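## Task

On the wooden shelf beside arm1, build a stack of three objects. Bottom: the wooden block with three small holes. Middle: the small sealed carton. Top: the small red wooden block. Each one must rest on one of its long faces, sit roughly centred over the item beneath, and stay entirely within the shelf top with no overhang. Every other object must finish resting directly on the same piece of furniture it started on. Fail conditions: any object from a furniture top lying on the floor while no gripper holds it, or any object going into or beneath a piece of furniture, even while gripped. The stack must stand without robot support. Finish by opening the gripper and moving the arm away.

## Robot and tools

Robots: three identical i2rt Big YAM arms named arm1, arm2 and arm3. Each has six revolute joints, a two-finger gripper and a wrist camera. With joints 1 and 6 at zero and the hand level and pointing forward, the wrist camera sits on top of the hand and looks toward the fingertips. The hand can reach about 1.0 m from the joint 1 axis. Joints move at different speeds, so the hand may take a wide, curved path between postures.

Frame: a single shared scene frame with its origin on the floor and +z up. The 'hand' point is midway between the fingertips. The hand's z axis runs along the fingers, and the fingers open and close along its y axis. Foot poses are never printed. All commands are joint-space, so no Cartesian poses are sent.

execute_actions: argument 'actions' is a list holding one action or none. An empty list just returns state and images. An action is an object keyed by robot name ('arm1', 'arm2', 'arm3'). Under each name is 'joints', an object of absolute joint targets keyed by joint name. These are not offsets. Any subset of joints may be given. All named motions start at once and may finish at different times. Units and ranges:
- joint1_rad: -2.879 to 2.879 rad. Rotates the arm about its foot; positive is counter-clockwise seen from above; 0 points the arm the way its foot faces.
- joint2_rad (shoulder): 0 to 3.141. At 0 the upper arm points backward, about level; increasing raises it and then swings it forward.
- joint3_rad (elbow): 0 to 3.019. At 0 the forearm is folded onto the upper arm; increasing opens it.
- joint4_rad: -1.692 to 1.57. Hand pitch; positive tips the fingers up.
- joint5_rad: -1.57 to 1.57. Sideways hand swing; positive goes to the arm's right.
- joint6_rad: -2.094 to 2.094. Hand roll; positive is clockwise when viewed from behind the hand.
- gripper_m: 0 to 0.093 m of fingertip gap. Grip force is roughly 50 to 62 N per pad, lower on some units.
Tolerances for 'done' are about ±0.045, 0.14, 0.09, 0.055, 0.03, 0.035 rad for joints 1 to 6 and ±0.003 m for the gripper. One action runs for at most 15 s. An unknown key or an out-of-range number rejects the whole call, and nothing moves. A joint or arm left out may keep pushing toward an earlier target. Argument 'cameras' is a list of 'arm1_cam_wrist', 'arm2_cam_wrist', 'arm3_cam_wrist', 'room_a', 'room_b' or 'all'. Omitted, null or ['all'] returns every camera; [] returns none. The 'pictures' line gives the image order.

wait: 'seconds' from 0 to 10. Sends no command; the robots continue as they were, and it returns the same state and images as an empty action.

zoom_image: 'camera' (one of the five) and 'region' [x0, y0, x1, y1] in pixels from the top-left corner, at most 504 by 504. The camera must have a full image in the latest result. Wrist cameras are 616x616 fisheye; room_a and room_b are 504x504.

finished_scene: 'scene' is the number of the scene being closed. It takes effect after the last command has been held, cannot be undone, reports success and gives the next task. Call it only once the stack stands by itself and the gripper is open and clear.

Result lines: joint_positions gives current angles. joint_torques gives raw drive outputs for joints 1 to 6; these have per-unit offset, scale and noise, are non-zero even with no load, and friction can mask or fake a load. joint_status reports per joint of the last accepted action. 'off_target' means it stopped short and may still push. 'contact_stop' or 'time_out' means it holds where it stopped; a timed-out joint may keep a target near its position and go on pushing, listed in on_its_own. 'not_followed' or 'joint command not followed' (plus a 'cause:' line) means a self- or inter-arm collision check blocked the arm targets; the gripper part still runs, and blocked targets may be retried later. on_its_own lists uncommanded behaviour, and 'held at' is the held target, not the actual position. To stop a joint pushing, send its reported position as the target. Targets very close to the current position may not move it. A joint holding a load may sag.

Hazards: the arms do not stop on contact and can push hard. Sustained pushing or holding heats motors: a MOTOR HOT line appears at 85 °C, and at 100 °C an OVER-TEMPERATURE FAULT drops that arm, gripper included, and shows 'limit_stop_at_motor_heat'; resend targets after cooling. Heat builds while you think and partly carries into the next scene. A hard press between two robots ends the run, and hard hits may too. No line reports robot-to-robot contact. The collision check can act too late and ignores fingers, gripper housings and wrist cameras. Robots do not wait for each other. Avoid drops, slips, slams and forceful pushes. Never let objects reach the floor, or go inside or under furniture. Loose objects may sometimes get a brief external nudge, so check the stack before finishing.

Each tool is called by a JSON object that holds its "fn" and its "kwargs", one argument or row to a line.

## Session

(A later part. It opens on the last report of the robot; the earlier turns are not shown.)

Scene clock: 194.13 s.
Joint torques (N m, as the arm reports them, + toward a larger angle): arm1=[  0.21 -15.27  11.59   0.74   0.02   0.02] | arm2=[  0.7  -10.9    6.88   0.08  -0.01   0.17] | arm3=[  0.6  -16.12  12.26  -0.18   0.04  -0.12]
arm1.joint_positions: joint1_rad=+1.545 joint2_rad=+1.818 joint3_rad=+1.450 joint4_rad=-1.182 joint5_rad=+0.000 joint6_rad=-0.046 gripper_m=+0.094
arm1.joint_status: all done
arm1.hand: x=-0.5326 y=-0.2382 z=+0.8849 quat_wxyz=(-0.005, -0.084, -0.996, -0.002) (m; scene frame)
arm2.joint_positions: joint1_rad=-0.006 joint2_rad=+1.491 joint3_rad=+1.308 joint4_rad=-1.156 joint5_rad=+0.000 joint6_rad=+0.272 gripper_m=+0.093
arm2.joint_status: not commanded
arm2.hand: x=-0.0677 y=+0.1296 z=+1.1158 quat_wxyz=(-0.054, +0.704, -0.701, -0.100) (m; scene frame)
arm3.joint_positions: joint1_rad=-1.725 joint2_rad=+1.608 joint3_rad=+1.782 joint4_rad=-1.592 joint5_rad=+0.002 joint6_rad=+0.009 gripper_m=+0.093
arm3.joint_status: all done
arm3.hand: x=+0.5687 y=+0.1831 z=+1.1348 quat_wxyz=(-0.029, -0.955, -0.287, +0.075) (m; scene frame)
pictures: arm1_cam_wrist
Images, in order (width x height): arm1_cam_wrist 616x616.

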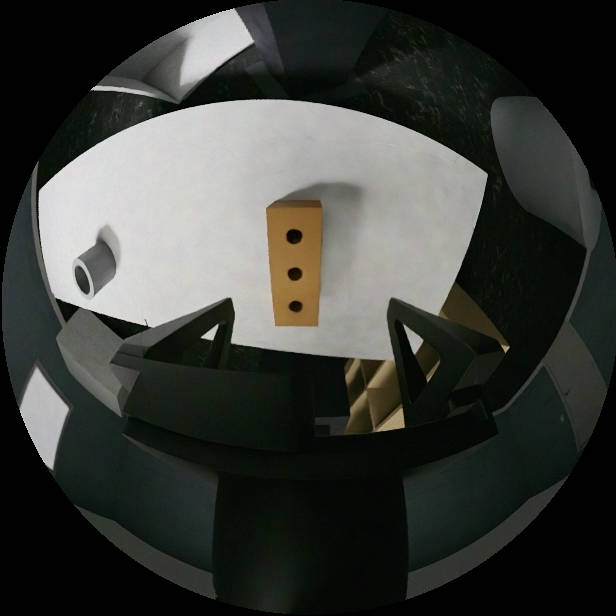

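{"fn": "execute_actions", "kwargs": {
  "actions": [
    {"arm1":{"joints":{"joint1_rad":1.577,"joint2_rad":1.935,"joint3_rad":1.32,"joint4_rad":-0.93}},"arm2":{"joints":{"joint1_rad":-1.0,"joint6_rad":0.24}},"arm3":{"joints":{"joint1_rad":-0.6,"joint2_rad":1.1,"joint3_rad":1.2}}}
  ],
  "cameras": ["arm1_cam_wrist","room_b"]
}}

Scene clock: 213.03 s.
Joint torques (N m, as the arm reports them, + toward a larger angle): arm1=[  0.53 -16.06  10.07   0.98   0.02   0.02] | arm2=[  0.31 -11.6    6.93   0.11   0.03   0.01] | arm3=[ 0.5  -6.92 10.16 -0.23  0.16 -0.12]
arm1.joint_positions: joint1_rad=+1.572 joint2_rad=+1.940 joint3_rad=+1.307 joint4_rad=-0.944 joint5_rad=+0.000 joint6_rad=-0.046 gripper_m=+0.094
arm1.joint_status: all done
arm1.hand: x=-0.5443 y=-0.2199 z=+0.7743 quat_wxyz=(+0.009, -0.070, -0.998, -0.004) (m; scene frame)
arm2.joint_positions: joint1_rad=-1.005 joint2_rad=+1.496 joint3_rad=+1.308 joint4_rad=-1.156 joint5_rad=+0.000 joint6_rad=+0.248 gripper_m=+0.093
arm2.joint_status: all done
arm2.hand: x=+0.3915 y=+0.0258 z=+1.1130 quat_wxyz=(-0.095, +0.294, -0.949, -0.057) (m; scene frame)
arm3.joint_positions: joint1_rad=-0.604 joint2_rad=+1.097 joint3_rad=+1.205 joint4_rad=-1.594 joint5_rad=-0.001 joint6_rad=+0.009 gripper_m=+0.093
arm3.joint_status: all done
arm3.hand: x=+1.0419 y=+0.1642 z=+1.1002 quat_wxyz=(-0.037, -0.657, -0.752, +0.033) (m; scene frame)
pictures: arm1_cam_wrist, room_b
Images, in order (width x height): arm1_cam_wrist 616x616, room_b 504x504.

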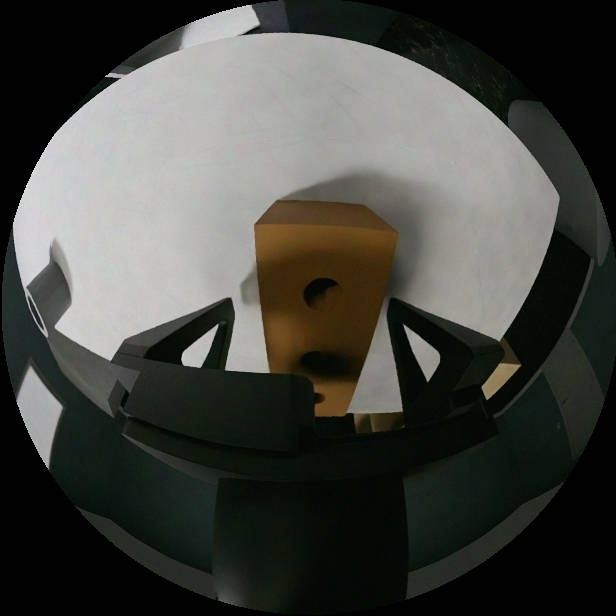

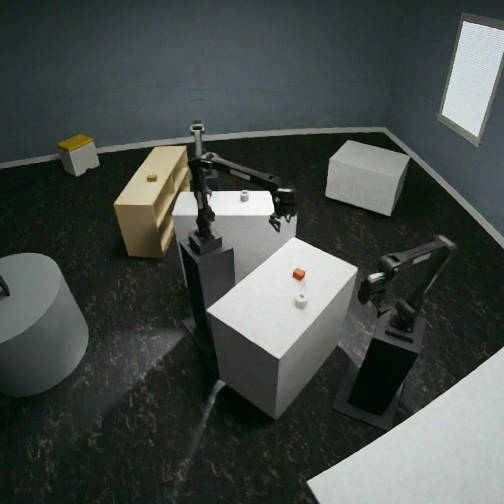

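{"fn": "execute_actions", "kwargs": {
  "actions": [
    {"arm1":{"joints":{"gripper_m":0.03}},"arm2":{"joints":{"joint2_rad":2.065,"joint3_rad":1.60,"joint4_rad":-1.035}}}
  ],
  "cameras": ["arm1_cam_wrist","arm2_cam_wrist"]
}}

Scene clock: 219.27 s.
Joint torques (N m, as the arm reports them, + toward a larger angle): arm1=[  0.58 -15.86  10.07   0.92   0.     0.02] | arm2=[  0.29 -19.45   9.21   0.53   0.07   0.01] | arm3=[ 0.42 -7.17 10.13 -0.23  0.16 -0.12]
arm1.joint_positions: joint1_rad=+1.572 joint2_rad=+1.940 joint3_rad=+1.307 joint4_rad=-0.943 joint5_rad=+0.000 joint6_rad=-0.046 gripper_m=+0.045
arm1.joint_status: gripper_m off_target (ended at +0.045, target +0.030)
arm1.hand: x=-0.5441 y=-0.2201 z=+0.7743 quat_wxyz=(+0.008, -0.070, -0.998, -0.004) (m; scene frame)
arm2.joint_positions: joint1_rad=-1.005 joint2_rad=+2.091 joint3_rad=+1.561 joint4_rad=-1.042 joint5_rad=+0.000 joint6_rad=+0.248 gripper_m=+0.093
arm2.joint_status: all done
arm2.hand: x=+0.4614 y=+0.1048 z=+0.8964 quat_wxyz=(+0.003, +0.296, -0.955, +0.003) (m; scene frame)
arm3.joint_positions: joint1_rad=-0.604 joint2_rad=+1.097 joint3_rad=+1.205 joint4_rad=-1.594 joint5_rad=-0.001 joint6_rad=+0.009 gripper_m=+0.093
arm3.joint_status: not commanded
arm3.hand: x=+1.0419 y=+0.1642 z=+1.1002 quat_wxyz=(-0.037, -0.657, -0.752, +0.033) (m; scene frame)
pictures: arm1_cam_wrist, arm2_cam_wrist
Images, in order (width x height): arm1_cam_wrist 616x616, arm2_cam_wrist 616x616.

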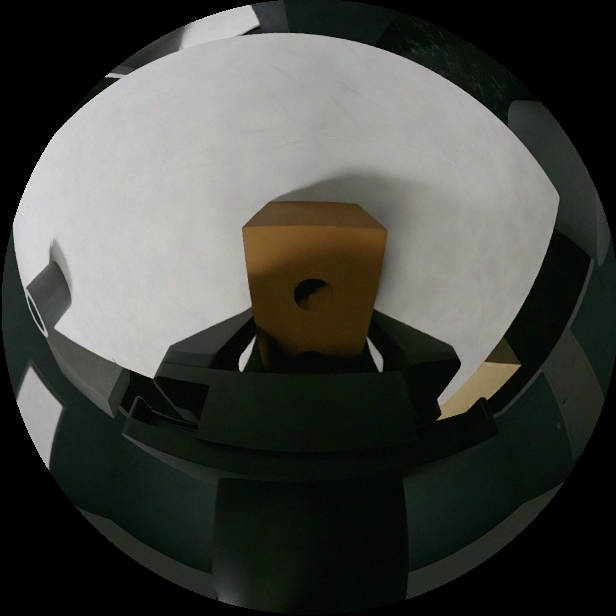

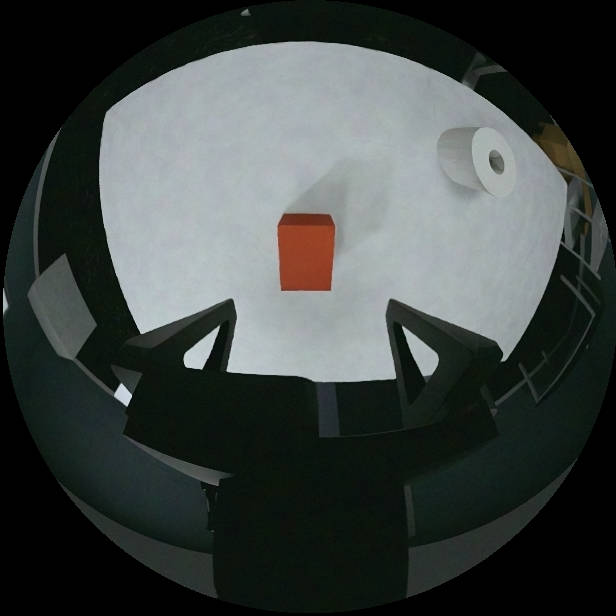

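{"fn": "execute_actions", "kwargs": {
  "actions": [
    {"arm1":{"joints":{"joint2_rad":1.65,"joint4_rad":-1.24}},"arm2":{"joints":{"joint2_rad":2.21,"joint3_rad":1.54,"joint4_rad":-0.845}}}
  ],
  "cameras": ["arm2_cam_wrist"]
}}

Scene clock: 231.03 s.
Joint torques (N m, as the arm reports them, + toward a larger angle): arm1=[  0.55 -11.76  11.49  -0.12   0.     0.02] | arm2=[  0.63 -18.84   5.66   1.06   0.02  -0.02] | arm3=[ 0.38 -7.17 10.13 -0.21  0.16 -0.11]
arm1.joint_positions: joint1_rad=+1.572 joint2_rad=+1.643 joint3_rad=+1.307 joint4_rad=-1.227 joint5_rad=+0.000 joint6_rad=-0.046 gripper_m=+0.045
arm1.joint_status: all done
arm1.hand: x=-0.5907 y=-0.2122 z=+0.9189 quat_wxyz=(+0.002, -0.070, -0.998, -0.003) (m; scene frame)
arm2.joint_positions: joint1_rad=-1.005 joint2_rad=+2.225 joint3_rad=+1.538 joint4_rad=-0.862 joint5_rad=+0.000 joint6_rad=+0.248 gripper_m=+0.093
arm2.joint_status: all done
arm2.hand: x=+0.4671 y=+0.1111 z=+0.8119 quat_wxyz=(-0.008, +0.296, -0.955, -0.004) (m; scene frame)
arm3.joint_positions: joint1_rad=-0.604 joint2_rad=+1.097 joint3_rad=+1.205 joint4_rad=-1.594 joint5_rad=-0.001 joint6_rad=+0.009 gripper_m=+0.093
arm3.joint_status: not commanded
arm3.hand: x=+1.0419 y=+0.1642 z=+1.1002 quat_wxyz=(-0.037, -0.657, -0.752, +0.033) (m; scene frame)
pictures: arm2_cam_wrist
Images, in order (width x height): arm2_cam_wrist 616x616.

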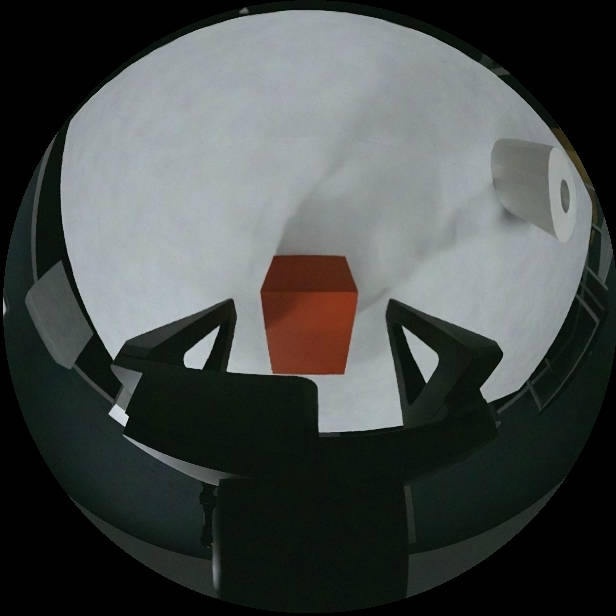

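{"fn": "execute_actions", "kwargs": {
  "actions": [
    {"arm1":{"joints":{"joint1_rad":0.3,"joint6_rad":-0.5}},"arm2":{"joints":{"joint2_rad":2.255}}}
  ],
  "cameras": []
}}

{"fn": "execute_actions", "kwargs": {
  "actions": [
    {"arm1":{"joints":{"joint1_rad":-0.685}},"arm2":{"joints":{"gripper_m":0.03}}}
  ],
  "cameras": ["arm1_cam_wrist","arm2_cam_wrist"]
}}

Scene clock: 238.60 s.
Joint torques (N m, as the arm reports them, + toward a larger angle): arm1=[  0.21 -12.14  11.5   -0.14  -0.12  -0.09] | arm2=[  0.24 -17.37   5.56   0.93   0.03   0.  ] | arm3=[ 0.4  -7.19 10.12 -0.23  0.16 -0.12]
arm1.joint_positions: joint1_rad=+0.295 joint2_rad=+1.644 joint3_rad=+1.307 joint4_rad=-1.227 joint5_rad=+0.002 joint6_rad=-0.492 gripper_m=+0.045
arm1.joint_status: all done
arm1.hand: x=-1.0112 y=-0.5997 z=+0.9197 quat_wxyz=(+0.006, -0.467, -0.884, +0.002) (m; scene frame)
arm2.joint_positions: joint1_rad=-1.005 joint2_rad=+2.241 joint3_rad=+1.538 joint4_rad=-0.862 joint5_rad=+0.000 joint6_rad=+0.248 gripper_m=+0.093
arm2.joint_status: all done
arm2.hand: x=+0.4646 y=+0.1082 z=+0.8026 quat_wxyz=(-0.001, +0.296, -0.955, +0.000) (m; scene frame)
arm3.joint_positions: joint1_rad=-0.604 joint2_rad=+1.097 joint3_rad=+1.205 joint4_rad=-1.594 joint5_rad=-0.001 joint6_rad=+0.009 gripper_m=+0.093
arm3.joint_status: not commanded
arm3.hand: x=+1.0419 y=+0.1642 z=+1.1002 quat_wxyz=(-0.037, -0.657, -0.752, +0.033) (m; scene frame)
pictures: none
No camera images: the call's "cameras" was empty. Leave "cameras" out to get every camera's image.

Scene clock: 240.10 s.
Joint torques (N m, as the arm reports them, + toward a larger angle): arm1=[  0.43 -11.96  11.58  -0.11  -0.11  -0.07] | arm2=[  0.06 -17.19   5.67   0.95   0.    -0.02] | arm3=[ 0.4  -7.18 10.11 -0.22  0.16 -0.11]
arm1.joint_positions: joint1_rad=-0.691 joint2_rad=+1.644 joint3_rad=+1.307 joint4_rad=-1.227 joint5_rad=+0.002 joint6_rad=-0.494 gripper_m=+0.045
arm1.joint_status: all done
arm1.hand: x=-1.4311 y=-0.4284 z=+0.9256 quat_wxyz=(+0.007, -0.829, -0.559, +0.005) (m; scene frame)
arm2.joint_positions: joint1_rad=-1.005 joint2_rad=+2.241 joint3_rad=+1.538 joint4_rad=-0.862 joint5_rad=+0.000 joint6_rad=+0.248 gripper_m=+0.044
arm2.joint_status: gripper_m off_target (ended at +0.044, target +0.030)
arm2.hand: x=+0.4646 y=+0.1082 z=+0.8026 quat_wxyz=(-0.001, +0.296, -0.955, +0.000) (m; scene frame)
arm3.joint_positions: joint1_rad=-0.604 joint2_rad=+1.097 joint3_rad=+1.205 joint4_rad=-1.594 joint5_rad=-0.001 joint6_rad=+0.009 gripper_m=+0.093
arm3.joint_status: not commanded
arm3.hand: x=+1.0419 y=+0.1642 z=+1.1002 quat_wxyz=(-0.037, -0.657, -0.752, +0.033) (m; scene frame)
pictures: arm1_cam_wrist, arm2_cam_wrist
Images, in order (width x height): arm1_cam_wrist 616x616, arm2_cam_wrist 616x616.

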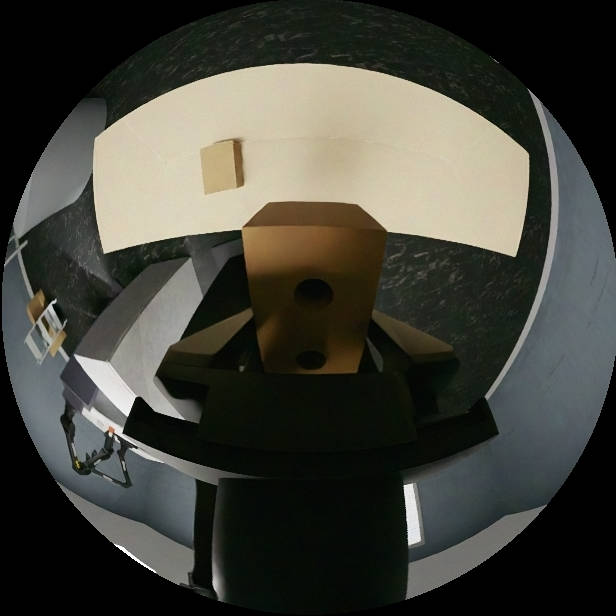

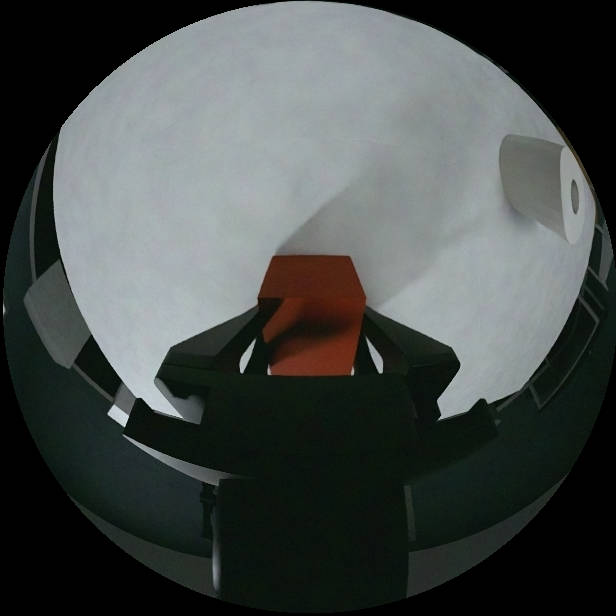

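{"fn": "execute_actions", "kwargs": {
  "actions": [
    {"arm1":{"joints":{"joint2_rad":2.25,"joint3_rad":1.715,"joint4_rad":-0.978}},"arm2":{"joints":{"joint2_rad":1.92,"joint4_rad":-1.2}}}
  ],
  "cameras": ["arm1_cam_wrist"]
}}

Scene clock: 250.17 s.
Joint torques (N m, as the arm reports them, + toward a larger angle): arm1=[  0.22 -21.11  12.64   0.58  -0.12  -0.07] | arm2=[  0.4  -16.28   7.42  -0.45   0.04   0.01] | arm3=[ 0.35 -7.2  10.12 -0.22  0.16 -0.12]
arm1.joint_positions: joint1_rad=-0.691 joint2_rad=+2.267 joint3_rad=+1.675 joint4_rad=-0.983 joint5_rad=+0.002 joint6_rad=-0.494 gripper_m=+0.045
arm1.joint_status: all done
arm1.hand: x=-1.5515 y=-0.5246 z=+0.7136 quat_wxyz=(+0.008, -0.829, -0.559, +0.000) (m; scene frame)
arm2.joint_positions: joint1_rad=-1.005 joint2_rad=+1.922 joint3_rad=+1.531 joint4_rad=-1.185 joint5_rad=+0.000 joint6_rad=+0.248 gripper_m=+0.044
arm2.joint_status: all done
arm2.hand: x=+0.4414 y=+0.0823 z=+0.9814 quat_wxyz=(+0.004, +0.296, -0.955, +0.004) (m; scene frame)
arm3.joint_positions: joint1_rad=-0.604 joint2_rad=+1.097 joint3_rad=+1.205 joint4_rad=-1.594 joint5_rad=-0.001 joint6_rad=+0.009 gripper_m=+0.093
arm3.joint_status: not commanded
arm3.hand: x=+1.0419 y=+0.1642 z=+1.1002 quat_wxyz=(-0.037, -0.657, -0.752, +0.033) (m; scene frame)
pictures: arm1_cam_wrist
Images, in order (width x height): arm1_cam_wrist 616x616.

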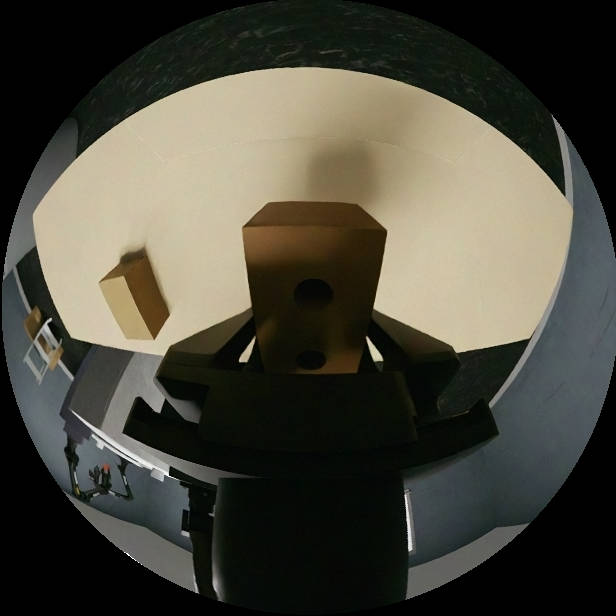

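{"fn": "execute_actions", "kwargs": {
  "actions": [
    {"arm1":{"joints":{"joint2_rad":2.39,"joint4_rad":-0.83}},"arm2":{"joints":{"joint1_rad":0.1,"joint6_rad":0}}}
  ],
  "cameras": []
}}

Scene clock: 257.80 s.
Joint torques (N m, as the arm reports them, + toward a larger angle): arm1=[  0.16 -21.08  11.14   1.02  -0.12  -0.07] | arm2=[ -0.71 -16.37   7.46  -0.61   0.07  -0.01] | arm3=[ 0.36 -7.18 10.13 -0.21  0.16 -0.11]
arm1.joint_positions: joint1_rad=-0.691 joint2_rad=+2.401 joint3_rad=+1.685 joint4_rad=-0.844 joint5_rad=+0.002 joint6_rad=-0.494 gripper_m=+0.045
arm1.joint_status: all done
arm1.hand: x=-1.5563 y=-0.5272 z=+0.6343 quat_wxyz=(+0.007, -0.829, -0.559, +0.008) (m; scene frame)
arm2.joint_positions: joint1_rad=+0.105 joint2_rad=+1.922 joint3_rad=+1.531 joint4_rad=-1.185 joint5_rad=-0.002 joint6_rad=+0.008 gripper_m=+0.044
arm2.joint_status: all done
arm2.hand: x=-0.1487 y=+0.1818 z=+0.9822 quat_wxyz=(+0.005, +0.828, -0.561, +0.002) (m; scene frame)
arm3.joint_positions: joint1_rad=-0.604 joint2_rad=+1.097 joint3_rad=+1.205 joint4_rad=-1.594 joint5_rad=-0.001 joint6_rad=+0.009 gripper_m=+0.093
arm3.joint_status: not commanded
arm3.hand: x=+1.0419 y=+0.1642 z=+1.1002 quat_wxyz=(-0.037, -0.657, -0.752, +0.033) (m; scene frame)
pictures: none
No camera images: the call's "cameras" was empty. Leave "cameras" out to get every camera's image.

{"fn": "execute_actions", "kwargs": {
  "actions": [
    {"arm1":{"joints":{"joint2_rad":2.455,"joint4_rad":-0.81}},"arm2":{"joints":{"joint1_rad":1.11}}}
  ],
  "cameras": ["arm1_cam_wrist"]
}}

Scene clock: 262.67 s.
Joint torques (N m, as the arm reports them, + toward a larger angle): arm1=[  0.2  -17.46  10.84   1.    -0.11  -0.06] | arm2=[ -0.49 -16.29   7.36  -0.42   0.07   0.  ] | arm3=[ 0.39 -7.17 10.12 -0.23  0.16 -0.12]
arm1.joint_positions: joint1_rad=-0.691 joint2_rad=+2.420 joint3_rad=+1.687 joint4_rad=-0.823 joint5_rad=+0.002 joint6_rad=-0.495 gripper_m=+0.045
arm1.joint_status: all done
arm1.hand: x=-1.5568 y=-0.5275 z=+0.6236 quat_wxyz=(+0.007, -0.829, -0.560, +0.009) (m; scene frame)
arm2.joint_positions: joint1_rad=+1.114 joint2_rad=+1.922 joint3_rad=+1.531 joint4_rad=-1.185 joint5_rad=-0.002 joint6_rad=+0.006 gripper_m=+0.044
arm2.joint_status: all done
arm2.hand: x=-0.4930 y=-0.2455 z=+0.9852 quat_wxyz=(+0.004, +0.996, -0.090, +0.002) (m; scene frame)
arm3.joint_positions: joint1_rad=-0.604 joint2_rad=+1.097 joint3_rad=+1.205 joint4_rad=-1.594 joint5_rad=-0.001 joint6_rad=+0.009 gripper_m=+0.093
arm3.joint_status: not commanded
arm3.hand: x=+1.0419 y=+0.1642 z=+1.1002 quat_wxyz=(-0.037, -0.657, -0.752, +0.033) (m; scene frame)
pictures: arm1_cam_wrist
Images, in order (width x height): arm1_cam_wrist 616x616.

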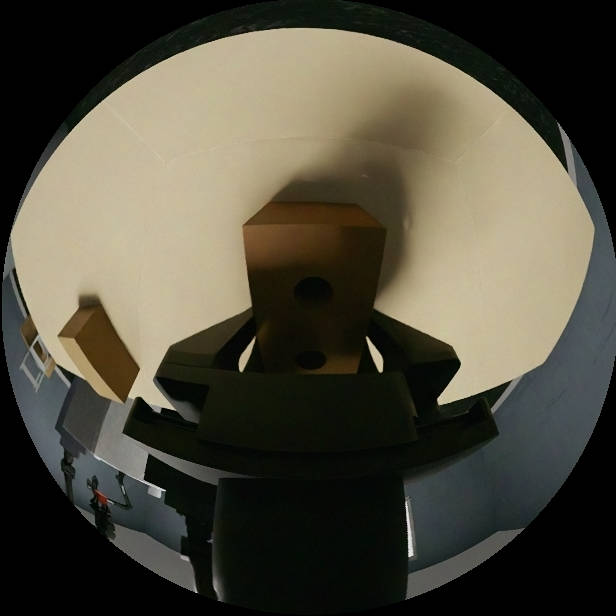

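{"fn": "execute_actions", "kwargs": {
  "actions": []
}}

Scene clock: 285.00 s.
Joint torques (N m, as the arm reports them, + toward a larger angle): arm1=[  0.16 -17.44  10.85   0.99  -0.11  -0.06] | arm2=[ -0.54 -16.36   7.43  -0.37   0.09   0.  ] | arm3=[ 0.36 -7.16 10.12 -0.22  0.16 -0.12]
arm1.joint_positions: joint1_rad=-0.691 joint2_rad=+2.420 joint3_rad=+1.687 joint4_rad=-0.823 joint5_rad=+0.002 joint6_rad=-0.495 gripper_m=+0.045
arm1.joint_status: all done
arm1.hand: x=-1.5568 y=-0.5275 z=+0.6236 quat_wxyz=(+0.007, -0.829, -0.560, +0.009) (m; scene frame)
arm2.joint_positions: joint1_rad=+1.114 joint2_rad=+1.922 joint3_rad=+1.531 joint4_rad=-1.185 joint5_rad=-0.002 joint6_rad=+0.006 gripper_m=+0.044
arm2.joint_status: all done
arm2.hand: x=-0.4930 y=-0.2455 z=+0.9852 quat_wxyz=(+0.004, +0.996, -0.090, +0.002) (m; scene frame)
arm3.joint_positions: joint1_rad=-0.604 joint2_rad=+1.097 joint3_rad=+1.205 joint4_rad=-1.594 joint5_rad=-0.001 joint6_rad=+0.009 gripper_m=+0.093
arm3.joint_status: not commanded
arm3.hand: x=+1.0419 y=+0.1642 z=+1.1002 quat_wxyz=(-0.037, -0.657, -0.752, +0.033) (m; scene frame)
pictures: arm1_cam_wrist, arm2_cam_wrist, arm3_cam_wrist, room_a, room_b
Images, in order (width x height): arm1_cam_wrist 616x616, arm2_cam_wrist 616x616, arm3_cam_wrist 616x616, room_a 504x504, room_b 504x504.

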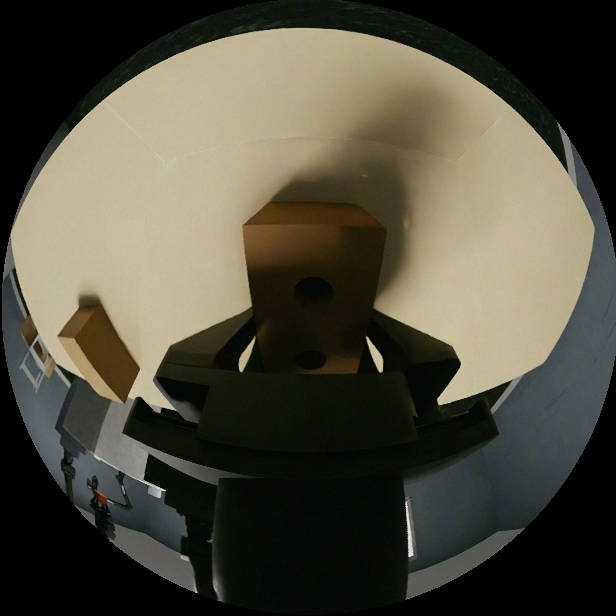

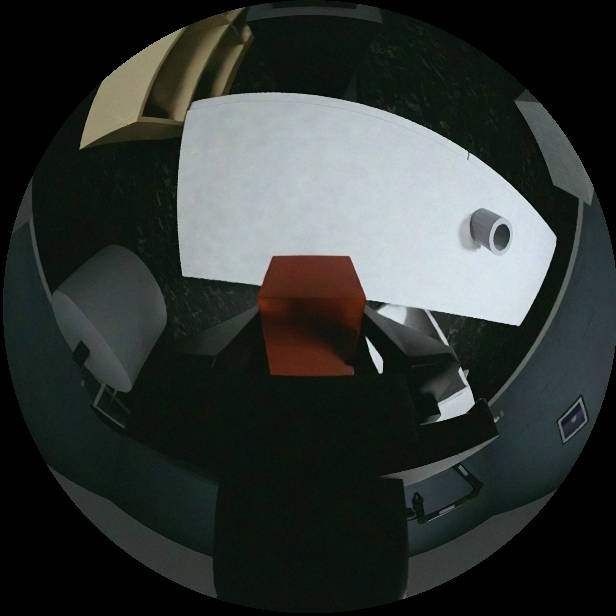

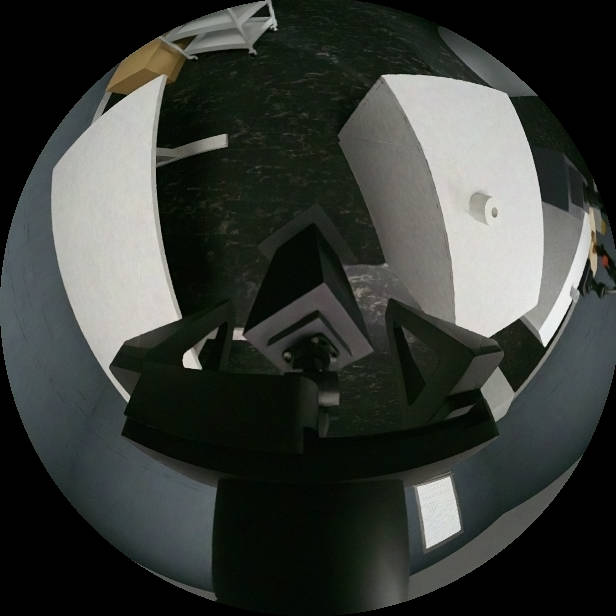

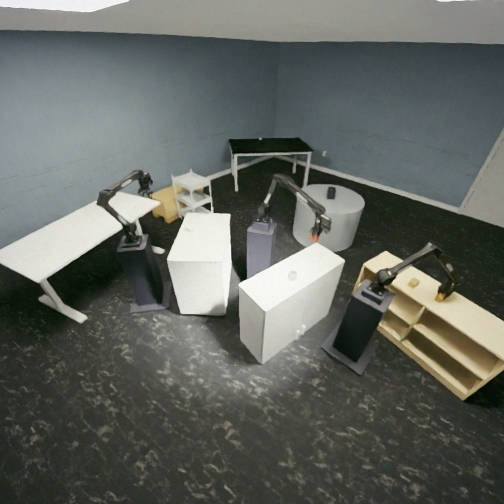

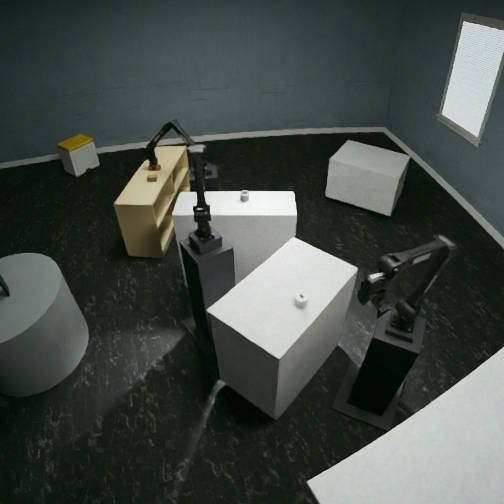

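{"fn": "execute_actions", "kwargs": {
  "actions": [
    {"arm1":{"joints":{"joint2_rad":2.42,"gripper_m":0.093}},"arm2":{"joints":{"joint2_rad":2.18,"joint3_rad":1.63,"joint4_rad":-0.98}}}
  ],
  "cameras": []
}}

{"fn": "execute_actions", "kwargs": {
  "actions": [
    {"arm1":{"joints":{"joint2_rad":2.2,"joint4_rad":-1.04}},"arm2":{"joints":{"joint2_rad":2.27,"joint4_rad":-0.88}}}
  ],
  "cameras": ["arm1_cam_wrist","arm2_cam_wrist"]
}}

Scene clock: 294.43 s.
Joint torques (N m, as the arm reports them, + toward a larger angle): arm1=[  0.18 -20.16  10.83   0.98  -0.11  -0.06] | arm2=[ -0.3  -20.4    8.4    0.91   0.05   0.  ] | arm3=[ 0.38 -7.15 10.12 -0.21  0.16 -0.12]
arm1.joint_positions: joint1_rad=-0.691 joint2_rad=+2.420 joint3_rad=+1.687 joint4_rad=-0.823 joint5_rad=+0.002 joint6_rad=-0.495 gripper_m=+0.093
arm1.joint_status: all done
arm1.hand: x=-1.5570 y=-0.5276 z=+0.6236 quat_wxyz=(+0.007, -0.829, -0.560, +0.010) (m; scene frame)
arm2.joint_positions: joint1_rad=+1.114 joint2_rad=+2.214 joint3_rad=+1.596 joint4_rad=-0.995 joint5_rad=-0.002 joint6_rad=+0.006 gripper_m=+0.044
arm2.joint_status: all done
arm2.hand: x=-0.5293 y=-0.2400 z=+0.8400 quat_wxyz=(+0.005, +0.996, -0.090, +0.020) (m; scene frame)
arm3.joint_positions: joint1_rad=-0.604 joint2_rad=+1.097 joint3_rad=+1.205 joint4_rad=-1.594 joint5_rad=-0.001 joint6_rad=+0.009 gripper_m=+0.093
arm3.joint_status: not commanded
arm3.hand: x=+1.0419 y=+0.1642 z=+1.1002 quat_wxyz=(-0.037, -0.657, -0.752, +0.033) (m; scene frame)
pictures: none
No camera images: the call's "cameras" was empty. Leave "cameras" out to get every camera's image.

Scene clock: 295.73 s.
Joint torques (N m, as the arm reports them, + toward a larger angle): arm1=[  0.21 -17.43  11.13   0.    -0.11  -0.06] | arm2=[ -0.7  -18.42   8.19   0.98   0.1    0.02] | arm3=[ 0.41 -7.18 10.12 -0.22  0.16 -0.12]
arm1.joint_positions: joint1_rad=-0.691 joint2_rad=+2.176 joint3_rad=+1.702 joint4_rad=-1.027 joint5_rad=+0.002 joint6_rad=-0.495 gripper_m=+0.093
arm1.joint_status: all done
arm1.hand: x=-1.5643 y=-0.5364 z=+0.7792 quat_wxyz=(+0.004, -0.828, -0.559, +0.037) (m; scene frame)
arm2.joint_positions: joint1_rad=+1.114 joint2_rad=+2.273 joint3_rad=+1.596 joint4_rad=-0.896 joint5_rad=-0.002 joint6_rad=+0.006 gripper_m=+0.044
arm2.joint_status: all done
arm2.hand: x=-0.5405 y=-0.2382 z=+0.8049 quat_wxyz=(+0.004, +0.996, -0.090, +0.000) (m; scene frame)
arm3.joint_positions: joint1_rad=-0.604 joint2_rad=+1.097 joint3_rad=+1.205 joint4_rad=-1.594 joint5_rad=-0.001 joint6_rad=+0.009 gripper_m=+0.093
arm3.joint_status: not commanded
arm3.hand: x=+1.0419 y=+0.1642 z=+1.1002 quat_wxyz=(-0.037, -0.657, -0.752, +0.033) (m; scene frame)
pictures: arm1_cam_wrist, arm2_cam_wrist
Images, in order (width x height): arm1_cam_wrist 616x616, arm2_cam_wrist 616x616.

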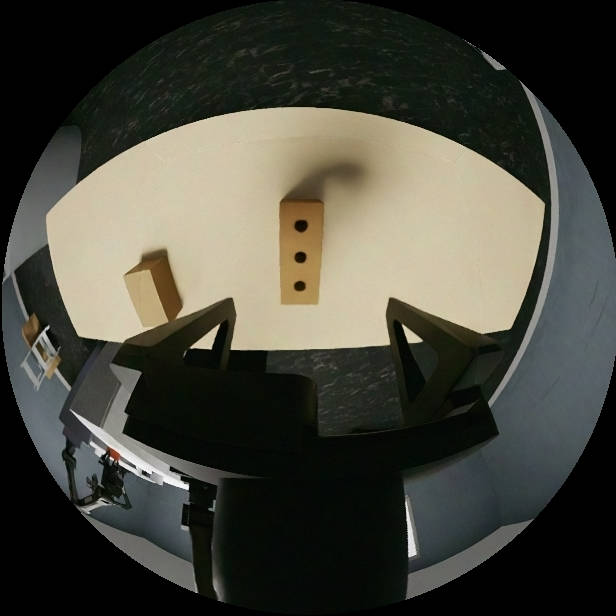

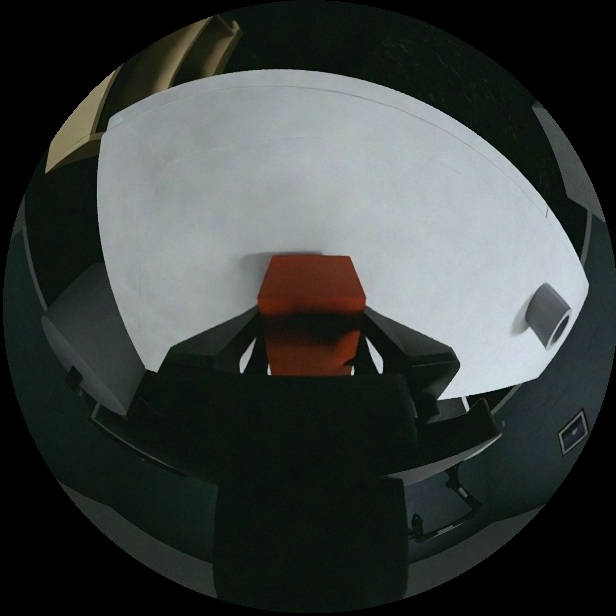

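{"fn": "execute_actions", "kwargs": {
  "actions": [
    {"arm1":{"joints":{"joint1_rad":-0.35,"joint2_rad":1.95,"joint3_rad":1.31,"joint4_rad":-0.915,"joint6_rad":-0.215}},"arm2":{"joints":{"joint2_rad":2.34,"joint4_rad":-0.85}}}
  ],
  "cameras": ["arm1_cam_wrist"]
}}

Scene clock: 301.03 s.
Joint torques (N m, as the arm reports them, + toward a larger angle): arm1=[ -0.06 -13.94   9.34   1.01   0.07   0.03] | arm2=[ -0.6  -16.33   7.83   0.76   0.07   0.04] | arm3=[ 0.38 -7.2  10.12 -0.22  0.16 -0.12]
arm1.joint_positions: joint1_rad=-0.356 joint2_rad=+1.933 joint3_rad=+1.308 joint4_rad=-0.928 joint5_rad=-0.001 joint6_rad=-0.223 gripper_m=+0.093
arm1.joint_status: all done
arm1.hand: x=-1.3393 y=-0.5785 z=+0.7839 quat_wxyz=(+0.002, -0.811, -0.585, +0.010) (m; scene frame)
arm2.joint_positions: joint1_rad=+1.114 joint2_rad=+2.310 joint3_rad=+1.600 joint4_rad=-0.863 joint5_rad=-0.002 joint6_rad=+0.006 gripper_m=+0.044
arm2.joint_status: all done
arm2.hand: x=-0.5414 y=-0.2381 z=+0.7839 quat_wxyz=(+0.004, +0.996, -0.090, +0.000) (m; scene frame)
arm3.joint_positions: joint1_rad=-0.604 joint2_rad=+1.097 joint3_rad=+1.205 joint4_rad=-1.594 joint5_rad=-0.001 joint6_rad=+0.009 gripper_m=+0.093
arm3.joint_status: not commanded
arm3.hand: x=+1.0419 y=+0.1642 z=+1.1002 quat_wxyz=(-0.037, -0.657, -0.752, +0.033) (m; scene frame)
pictures: arm1_cam_wrist
Images, in order (width x height): arm1_cam_wrist 616x616.

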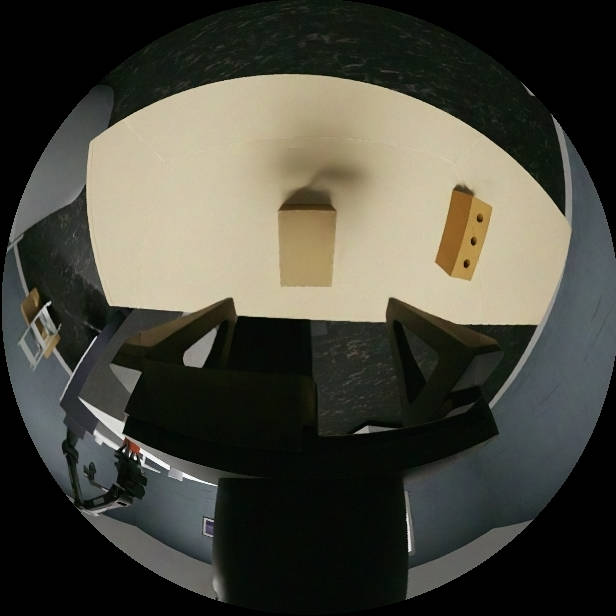

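{"fn": "execute_actions", "kwargs": {
  "actions": [
    {"arm1":{"joints":{"joint2_rad":2.2,"joint3_rad":1.26,"joint4_rad":-0.595}},"arm2":{"joints":{"joint2_rad":2.31,"gripper_m":0.093}}}
  ],
  "cameras": ["arm1_cam_wrist"]
}}

Scene clock: 314.07 s.
Joint torques (N m, as the arm reports them, + toward a larger angle): arm1=[  0.24 -16.8    7.89   1.02   0.07   0.04] | arm2=[ -0.36 -18.11   7.6    0.9    0.08   0.02] | arm3=[ 0.39 -7.19 10.13 -0.22  0.16 -0.11]
arm1.joint_positions: joint1_rad=-0.356 joint2_rad=+2.206 joint3_rad=+1.246 joint4_rad=-0.609 joint5_rad=-0.001 joint6_rad=-0.223 gripper_m=+0.093
arm1.joint_status: all done
arm1.hand: x=-1.3342 y=-0.5661 z=+0.6287 quat_wxyz=(+0.005, -0.811, -0.585, +0.002) (m; scene frame)
arm2.joint_positions: joint1_rad=+1.114 joint2_rad=+2.310 joint3_rad=+1.600 joint4_rad=-0.863 joint5_rad=-0.002 joint6_rad=+0.006 gripper_m=+0.093
arm2.joint_status: all done
arm2.hand: x=-0.5414 y=-0.2381 z=+0.7839 quat_wxyz=(+0.004, +0.996, -0.090, +0.000) (m; scene frame)
arm3.joint_positions: joint1_rad=-0.604 joint2_rad=+1.097 joint3_rad=+1.205 joint4_rad=-1.594 joint5_rad=-0.001 joint6_rad=+0.009 gripper_m=+0.093
arm3.joint_status: not commanded
arm3.hand: x=+1.0419 y=+0.1642 z=+1.1002 quat_wxyz=(-0.037, -0.657, -0.752, +0.033) (m; scene frame)
pictures: arm1_cam_wrist
Images, in order (width x height): arm1_cam_wrist 616x616.

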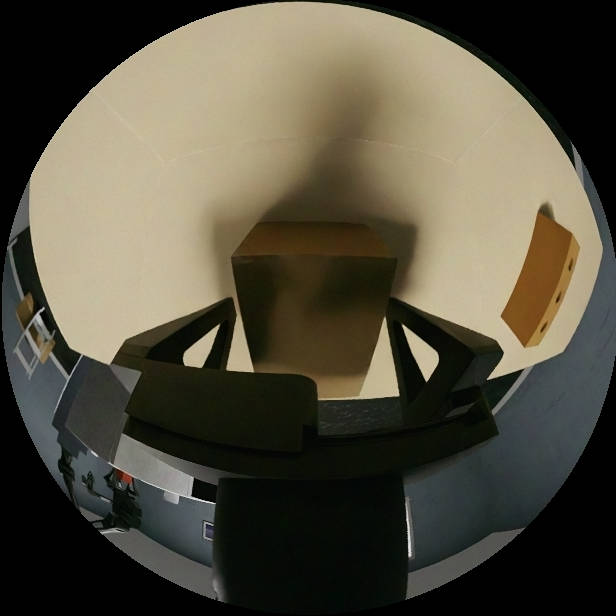

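{"fn": "execute_actions", "kwargs": {
  "actions": [
    {"arm1":{"joints":{"gripper_m":0.045}},"arm2":{"joints":{"joint2_rad":2.0,"joint4_rad":-1.17}}}
  ],
  "cameras": []
}}

{"fn": "execute_actions", "kwargs": {
  "actions": [
    {"arm1":{"joints":{"joint2_rad":1.98,"joint3_rad":1.35,"joint4_rad":-0.93}},"arm2":{"joints":{"joint1_rad":0,"joint2_rad":1.5,"joint3_rad":1.3}}}
  ],
  "cameras": ["arm2_cam_wrist"]
}}

Scene clock: 323.23 s.
Joint torques (N m, as the arm reports them, + toward a larger angle): arm1=[  0.25 -16.8    7.88   1.     0.07   0.03] | arm2=[ -0.55 -16.79   8.82  -0.31   0.09   0.03] | arm3=[ 0.4  -7.17 10.12 -0.22  0.16 -0.12]
arm1.joint_positions: joint1_rad=-0.356 joint2_rad=+2.206 joint3_rad=+1.246 joint4_rad=-0.609 joint5_rad=-0.001 joint6_rad=-0.223 gripper_m=+0.060
arm1.joint_status: gripper_m off_target (ended at +0.060, target +0.045)
arm1.hand: x=-1.3342 y=-0.5661 z=+0.6287 quat_wxyz=(+0.005, -0.811, -0.585, +0.002) (m; scene frame)
arm2.joint_positions: joint1_rad=+1.114 joint2_rad=+1.996 joint3_rad=+1.605 joint4_rad=-1.155 joint5_rad=-0.002 joint6_rad=+0.006 gripper_m=+0.093
arm2.joint_status: all done
arm2.hand: x=-0.5239 y=-0.2402 z=+0.9700 quat_wxyz=(+0.003, +0.996, -0.090, -0.013) (m; scene frame)
arm3.joint_positions: joint1_rad=-0.604 joint2_rad=+1.097 joint3_rad=+1.205 joint4_rad=-1.594 joint5_rad=-0.001 joint6_rad=+0.009 gripper_m=+0.093
arm3.joint_status: not commanded
arm3.hand: x=+1.0419 y=+0.1642 z=+1.1002 quat_wxyz=(-0.037, -0.657, -0.752, +0.033) (m; scene frame)
pictures: none
No camera images: the call's "cameras" was empty. Leave "cameras" out to get every camera's image.

Scene clock: 324.83 s.
Joint torques (N m, as the arm reports them, + toward a larger angle): arm1=[  0.23 -14.7   10.25  -0.08   0.07   0.03] | arm2=[  0.05 -10.7    6.92   0.07   0.01   0.01] | arm3=[ 0.39 -7.17 10.12 -0.22  0.16 -0.11]
arm1.joint_positions: joint1_rad=-0.356 joint2_rad=+1.965 joint3_rad=+1.336 joint4_rad=-0.918 joint5_rad=-0.001 joint6_rad=-0.223 gripper_m=+0.060
arm1.joint_status: all done
arm1.hand: x=-1.3452 y=-0.5881 z=+0.7759 quat_wxyz=(+0.001, -0.811, -0.585, +0.013) (m; scene frame)
arm2.joint_positions: joint1_rad=-0.006 joint2_rad=+1.490 joint3_rad=+1.308 joint4_rad=-1.157 joint5_rad=+0.000 joint6_rad=+0.006 gripper_m=+0.093
arm2.joint_status: all done
arm2.hand: x=-0.0677 y=+0.1295 z=+1.1159 quat_wxyz=(-0.067, +0.791, -0.601, -0.092) (m; scene frame)
arm3.joint_positions: joint1_rad=-0.604 joint2_rad=+1.097 joint3_rad=+1.205 joint4_rad=-1.594 joint5_rad=-0.001 joint6_rad=+0.009 gripper_m=+0.093
arm3.joint_status: not commanded
arm3.hand: x=+1.0419 y=+0.1642 z=+1.1002 quat_wxyz=(-0.037, -0.657, -0.752, +0.033) (m; scene frame)
pictures: arm2_cam_wrist
Images, in order (width x height): arm2_cam_wrist 616x616.

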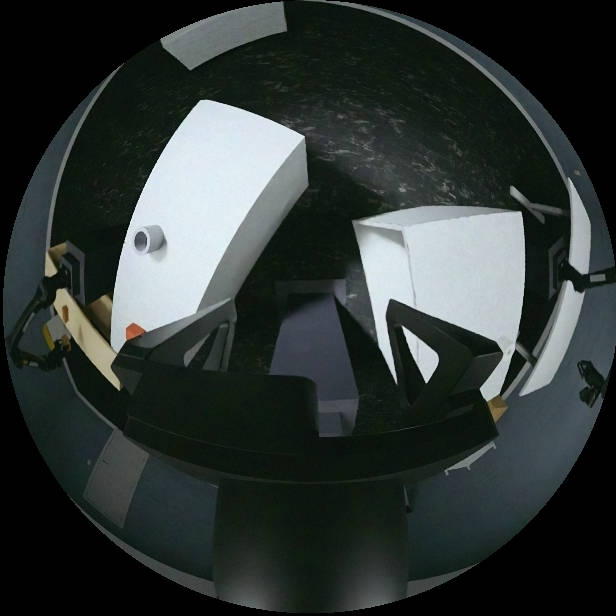

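{"fn": "execute_actions", "kwargs": {
  "actions": [
    {"arm1":{"joints":{"joint1_rad":-0.697,"joint2_rad":2.12,"joint3_rad":1.725,"joint4_rad":-1.14,"joint6_rad":-0.505}}}
  ],
  "cameras": []
}}

{"fn": "execute_actions", "kwargs": {
  "actions": [
    {"arm1":{"joints":{"joint2_rad":2.29,"joint4_rad":-0.955}}}
  ],
  "cameras": ["arm1_cam_wrist"]
}}

Scene clock: 334.73 s.
Joint torques (N m, as the arm reports them, + toward a larger angle): arm1=[ -0.84 -18.49  12.8   -0.09  -0.08  -0.08] | arm2=[  0.39 -11.18   7.04   0.13  -0.01  -0.01] | arm3=[ 0.39 -7.22 10.12 -0.22  0.16 -0.11]
arm1.joint_positions: joint1_rad=-0.690 joint2_rad=+2.116 joint3_rad=+1.694 joint4_rad=-1.127 joint5_rad=+0.001 joint6_rad=-0.497 gripper_m=+0.060
arm1.joint_status: all done
arm1.hand: x=-1.5478 y=-0.5243 z=+0.8121 quat_wxyz=(+0.006, -0.828, -0.561, +0.013) (m; scene frame)
arm2.joint_positions: joint1_rad=-0.006 joint2_rad=+1.490 joint3_rad=+1.308 joint4_rad=-1.157 joint5_rad=+0.000 joint6_rad=+0.006 gripper_m=+0.093
arm2.joint_status: not commanded
arm2.hand: x=-0.0677 y=+0.1295 z=+1.1159 quat_wxyz=(-0.067, +0.791, -0.601, -0.092) (m; scene frame)
arm3.joint_positions: joint1_rad=-0.604 joint2_rad=+1.097 joint3_rad=+1.205 joint4_rad=-1.594 joint5_rad=-0.001 joint6_rad=+0.009 gripper_m=+0.093
arm3.joint_status: not commanded
arm3.hand: x=+1.0419 y=+0.1642 z=+1.1002 quat_wxyz=(-0.037, -0.657, -0.752, +0.033) (m; scene frame)
pictures: none
No camera images: the call's "cameras" was empty. Leave "cameras" out to get every camera's image.

Scene clock: 335.87 s.
Joint torques (N m, as the arm reports them, + toward a larger angle): arm1=[ -0.81 -21.02  11.59   1.    -0.07  -0.08] | arm2=[  0.26 -10.84   6.98   0.15  -0.01   0.03] | arm3=[ 0.39 -7.16 10.12 -0.22  0.16 -0.12]
arm1.joint_positions: joint1_rad=-0.690 joint2_rad=+2.303 joint3_rad=+1.698 joint4_rad=-0.969 joint5_rad=+0.001 joint6_rad=-0.497 gripper_m=+0.060
arm1.joint_status: all done
arm1.hand: x=-1.5556 y=-0.5289 z=+0.6986 quat_wxyz=(+0.007, -0.828, -0.561, +0.000) (m; scene frame)
arm2.joint_positions: joint1_rad=-0.006 joint2_rad=+1.490 joint3_rad=+1.308 joint4_rad=-1.157 joint5_rad=+0.000 joint6_rad=+0.006 gripper_m=+0.093
arm2.joint_status: not commanded
arm2.hand: x=-0.0677 y=+0.1295 z=+1.1159 quat_wxyz=(-0.067, +0.791, -0.601, -0.092) (m; scene frame)
arm3.joint_positions: joint1_rad=-0.604 joint2_rad=+1.097 joint3_rad=+1.205 joint4_rad=-1.594 joint5_rad=-0.001 joint6_rad=+0.009 gripper_m=+0.093
arm3.joint_status: not commanded
arm3.hand: x=+1.0419 y=+0.1642 z=+1.1002 quat_wxyz=(-0.037, -0.657, -0.752, +0.033) (m; scene frame)
pictures: arm1_cam_wrist
Images, in order (width x height): arm1_cam_wrist 616x616.

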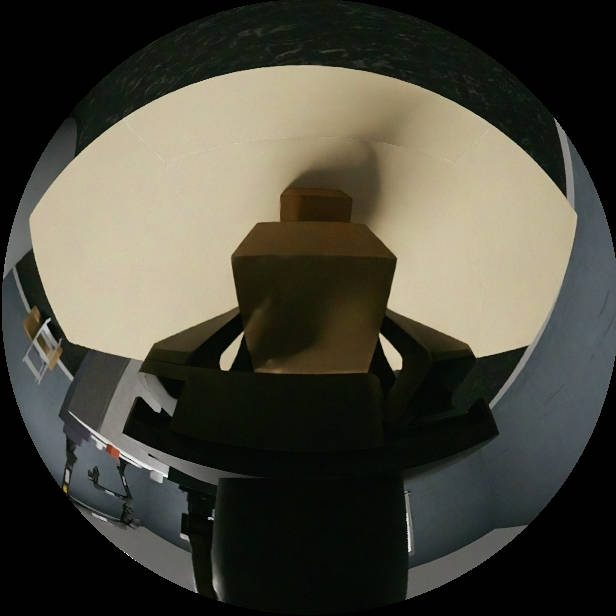

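{"fn": "execute_actions", "kwargs": {
  "actions": [
    {"arm1":{"joints":{"joint2_rad":2.37,"joint4_rad":-0.92}}}
  ],
  "cameras": []
}}

Scene clock: 339.53 s.
Joint torques (N m, as the arm reports them, + toward a larger angle): arm1=[ -0.74 -17.62  10.94   0.81  -0.05  -0.08] | arm2=[  0.25 -10.72   6.96   0.29  -0.02   0.  ] | arm3=[ 0.39 -7.17 10.12 -0.22  0.16 -0.12]
arm1.joint_positions: joint1_rad=-0.690 joint2_rad=+2.339 joint3_rad=+1.703 joint4_rad=-0.929 joint5_rad=+0.001 joint6_rad=-0.497 gripper_m=+0.059
arm1.joint_status: all done
arm1.hand: x=-1.5586 y=-0.5309 z=+0.6778 quat_wxyz=(+0.006, -0.828, -0.561, +0.004) (m; scene frame)
arm2.joint_positions: joint1_rad=-0.006 joint2_rad=+1.490 joint3_rad=+1.308 joint4_rad=-1.157 joint5_rad=+0.000 joint6_rad=+0.006 gripper_m=+0.093
arm2.joint_status: not commanded
arm2.hand: x=-0.0677 y=+0.1295 z=+1.1159 quat_wxyz=(-0.067, +0.791, -0.601, -0.092) (m; scene frame)
arm3.joint_positions: joint1_rad=-0.604 joint2_rad=+1.097 joint3_rad=+1.205 joint4_rad=-1.594 joint5_rad=-0.001 joint6_rad=+0.009 gripper_m=+0.093
arm3.joint_status: not commanded
arm3.hand: x=+1.0419 y=+0.1642 z=+1.1002 quat_wxyz=(-0.037, -0.657, -0.752, +0.033) (m; scene frame)
pictures: none
No camera images: the call's "cameras" was empty. Leave "cameras" out to get every camera's image.

{"fn": "execute_actions", "kwargs": {
  "actions": [
    {"arm1":{"joints":{"joint2_rad":2.34,"gripper_m":0.093}}}
  ],
  "cameras": []
}}

{"fn": "execute_actions", "kwargs": {
  "actions": [
    {"arm1":{"joints":{"joint2_rad":1.95,"joint4_rad":-1.32}}}
  ],
  "cameras": ["arm1_cam_wrist"]
}}

Scene clock: 344.60 s.
Joint torques (N m, as the arm reports them, + toward a larger angle): arm1=[ -0.87 -19.86  10.93   0.82  -0.04  -0.08] | arm2=[  0.7  -11.22   6.99   0.1    0.     0.02] | arm3=[ 0.4  -7.17 10.13 -0.22  0.16 -0.11]
arm1.joint_positions: joint1_rad=-0.690 joint2_rad=+2.339 joint3_rad=+1.703 joint4_rad=-0.929 joint5_rad=+0.001 joint6_rad=-0.497 gripper_m=+0.093
arm1.joint_status: all done
arm1.hand: x=-1.5586 y=-0.5309 z=+0.6778 quat_wxyz=(+0.006, -0.828, -0.561, +0.004) (m; scene frame)
arm2.joint_positions: joint1_rad=-0.006 joint2_rad=+1.490 joint3_rad=+1.308 joint4_rad=-1.157 joint5_rad=+0.000 joint6_rad=+0.006 gripper_m=+0.093
arm2.joint_status: not commanded
arm2.hand: x=-0.0677 y=+0.1295 z=+1.1159 quat_wxyz=(-0.067, +0.791, -0.601, -0.092) (m; scene frame)
arm3.joint_positions: joint1_rad=-0.604 joint2_rad=+1.097 joint3_rad=+1.205 joint4_rad=-1.594 joint5_rad=-0.001 joint6_rad=+0.009 gripper_m=+0.093
arm3.joint_status: not commanded
arm3.hand: x=+1.0419 y=+0.1642 z=+1.1002 quat_wxyz=(-0.037, -0.657, -0.752, +0.033) (m; scene frame)
pictures: none
No camera images: the call's "cameras" was empty. Leave "cameras" out to get every camera's image.

Scene clock: 346.10 s.
Joint torques (N m, as the arm reports them, + toward a larger angle): arm1=[ -0.85 -15.83  11.37  -0.09  -0.04  -0.08] | arm2=[  0.52 -11.22   6.97   0.16   0.     0.  ] | arm3=[ 0.35 -7.17 10.12 -0.22  0.16 -0.11]
arm1.joint_positions: joint1_rad=-0.690 joint2_rad=+1.938 joint3_rad=+1.718 joint4_rad=-1.306 joint5_rad=+0.001 joint6_rad=-0.497 gripper_m=+0.093
arm1.joint_status: all done
arm1.hand: x=-1.5275 y=-0.5093 z=+0.9258 quat_wxyz=(+0.004, -0.828, -0.561, +0.025) (m; scene frame)
arm2.joint_positions: joint1_rad=-0.006 joint2_rad=+1.490 joint3_rad=+1.308 joint4_rad=-1.157 joint5_rad=+0.000 joint6_rad=+0.006 gripper_m=+0.093
arm2.joint_status: not commanded
arm2.hand: x=-0.0677 y=+0.1295 z=+1.1159 quat_wxyz=(-0.067, +0.791, -0.601, -0.092) (m; scene frame)
arm3.joint_positions: joint1_rad=-0.604 joint2_rad=+1.097 joint3_rad=+1.205 joint4_rad=-1.594 joint5_rad=-0.001 joint6_rad=+0.009 gripper_m=+0.093
arm3.joint_status: not commanded
arm3.hand: x=+1.0419 y=+0.1642 z=+1.1002 quat_wxyz=(-0.037, -0.657, -0.752, +0.033) (m; scene frame)
pictures: arm1_cam_wrist
Images, in order (width x height): arm1_cam_wrist 616x616.

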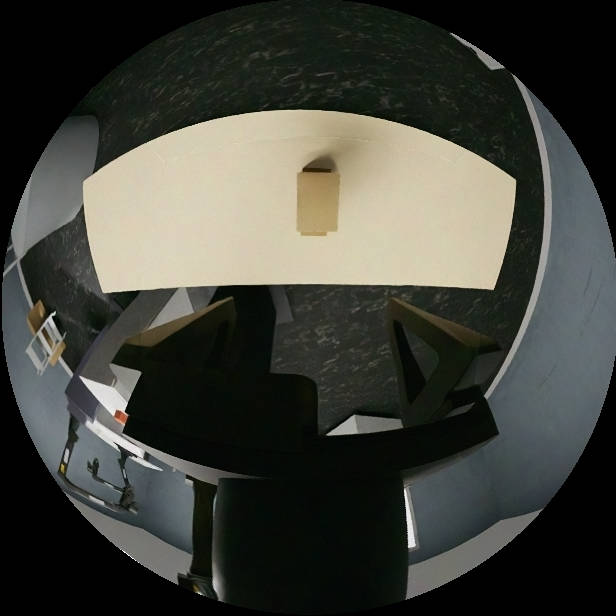

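{"fn": "execute_actions", "kwargs": {
  "actions": [
    {"arm1":{"joints":{"joint1_rad":1.58,"joint2_rad":1.83,"joint3_rad":1.46,"joint4_rad":-1.17,"joint6_rad":-0.036}}}
  ],
  "cameras": ["arm1_cam_wrist"]
}}

Scene clock: 353.90 s.
Joint torques (N m, as the arm reports them, + toward a larger angle): arm1=[ -0.63 -14.67   9.7    0.61   0.03   0.04] | arm2=[  0.21 -11.32   7.01   0.1   -0.01   0.04] | arm3=[ 0.36 -7.17 10.12 -0.22  0.16 -0.12]
arm1.joint_positions: joint1_rad=+1.590 joint2_rad=+1.824 joint3_rad=+1.468 joint4_rad=-1.173 joint5_rad=-0.001 joint6_rad=-0.044 gripper_m=+0.093
arm1.joint_status: all done
arm1.hand: x=-0.5191 y=-0.2153 z=+0.8883 quat_wxyz=(-0.015, -0.062, -0.998, -0.002) (m; scene frame)
arm2.joint_positions: joint1_rad=-0.006 joint2_rad=+1.490 joint3_rad=+1.308 joint4_rad=-1.157 joint5_rad=+0.000 joint6_rad=+0.006 gripper_m=+0.093
arm2.joint_status: not commanded
arm2.hand: x=-0.0677 y=+0.1295 z=+1.1159 quat_wxyz=(-0.067, +0.791, -0.601, -0.092) (m; scene frame)
arm3.joint_positions: joint1_rad=-0.604 joint2_rad=+1.097 joint3_rad=+1.205 joint4_rad=-1.594 joint5_rad=-0.001 joint6_rad=+0.009 gripper_m=+0.093
arm3.joint_status: not commanded
arm3.hand: x=+1.0419 y=+0.1642 z=+1.1002 quat_wxyz=(-0.037, -0.657, -0.752, +0.033) (m; scene frame)
pictures: arm1_cam_wrist
Images, in order (width x height): arm1_cam_wrist 616x616.

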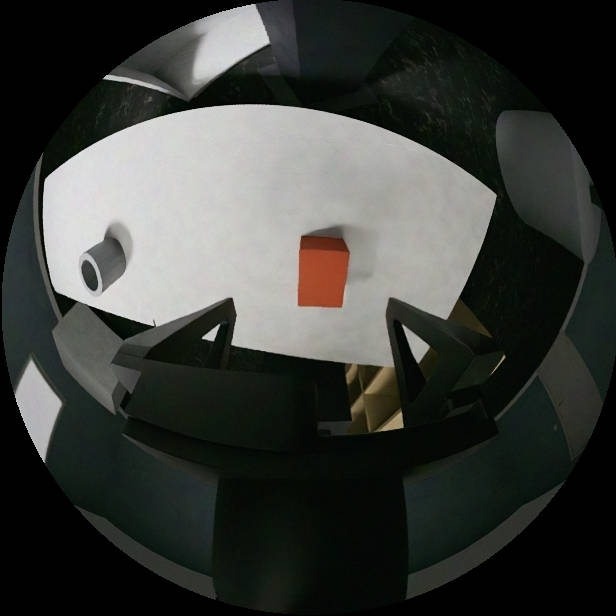

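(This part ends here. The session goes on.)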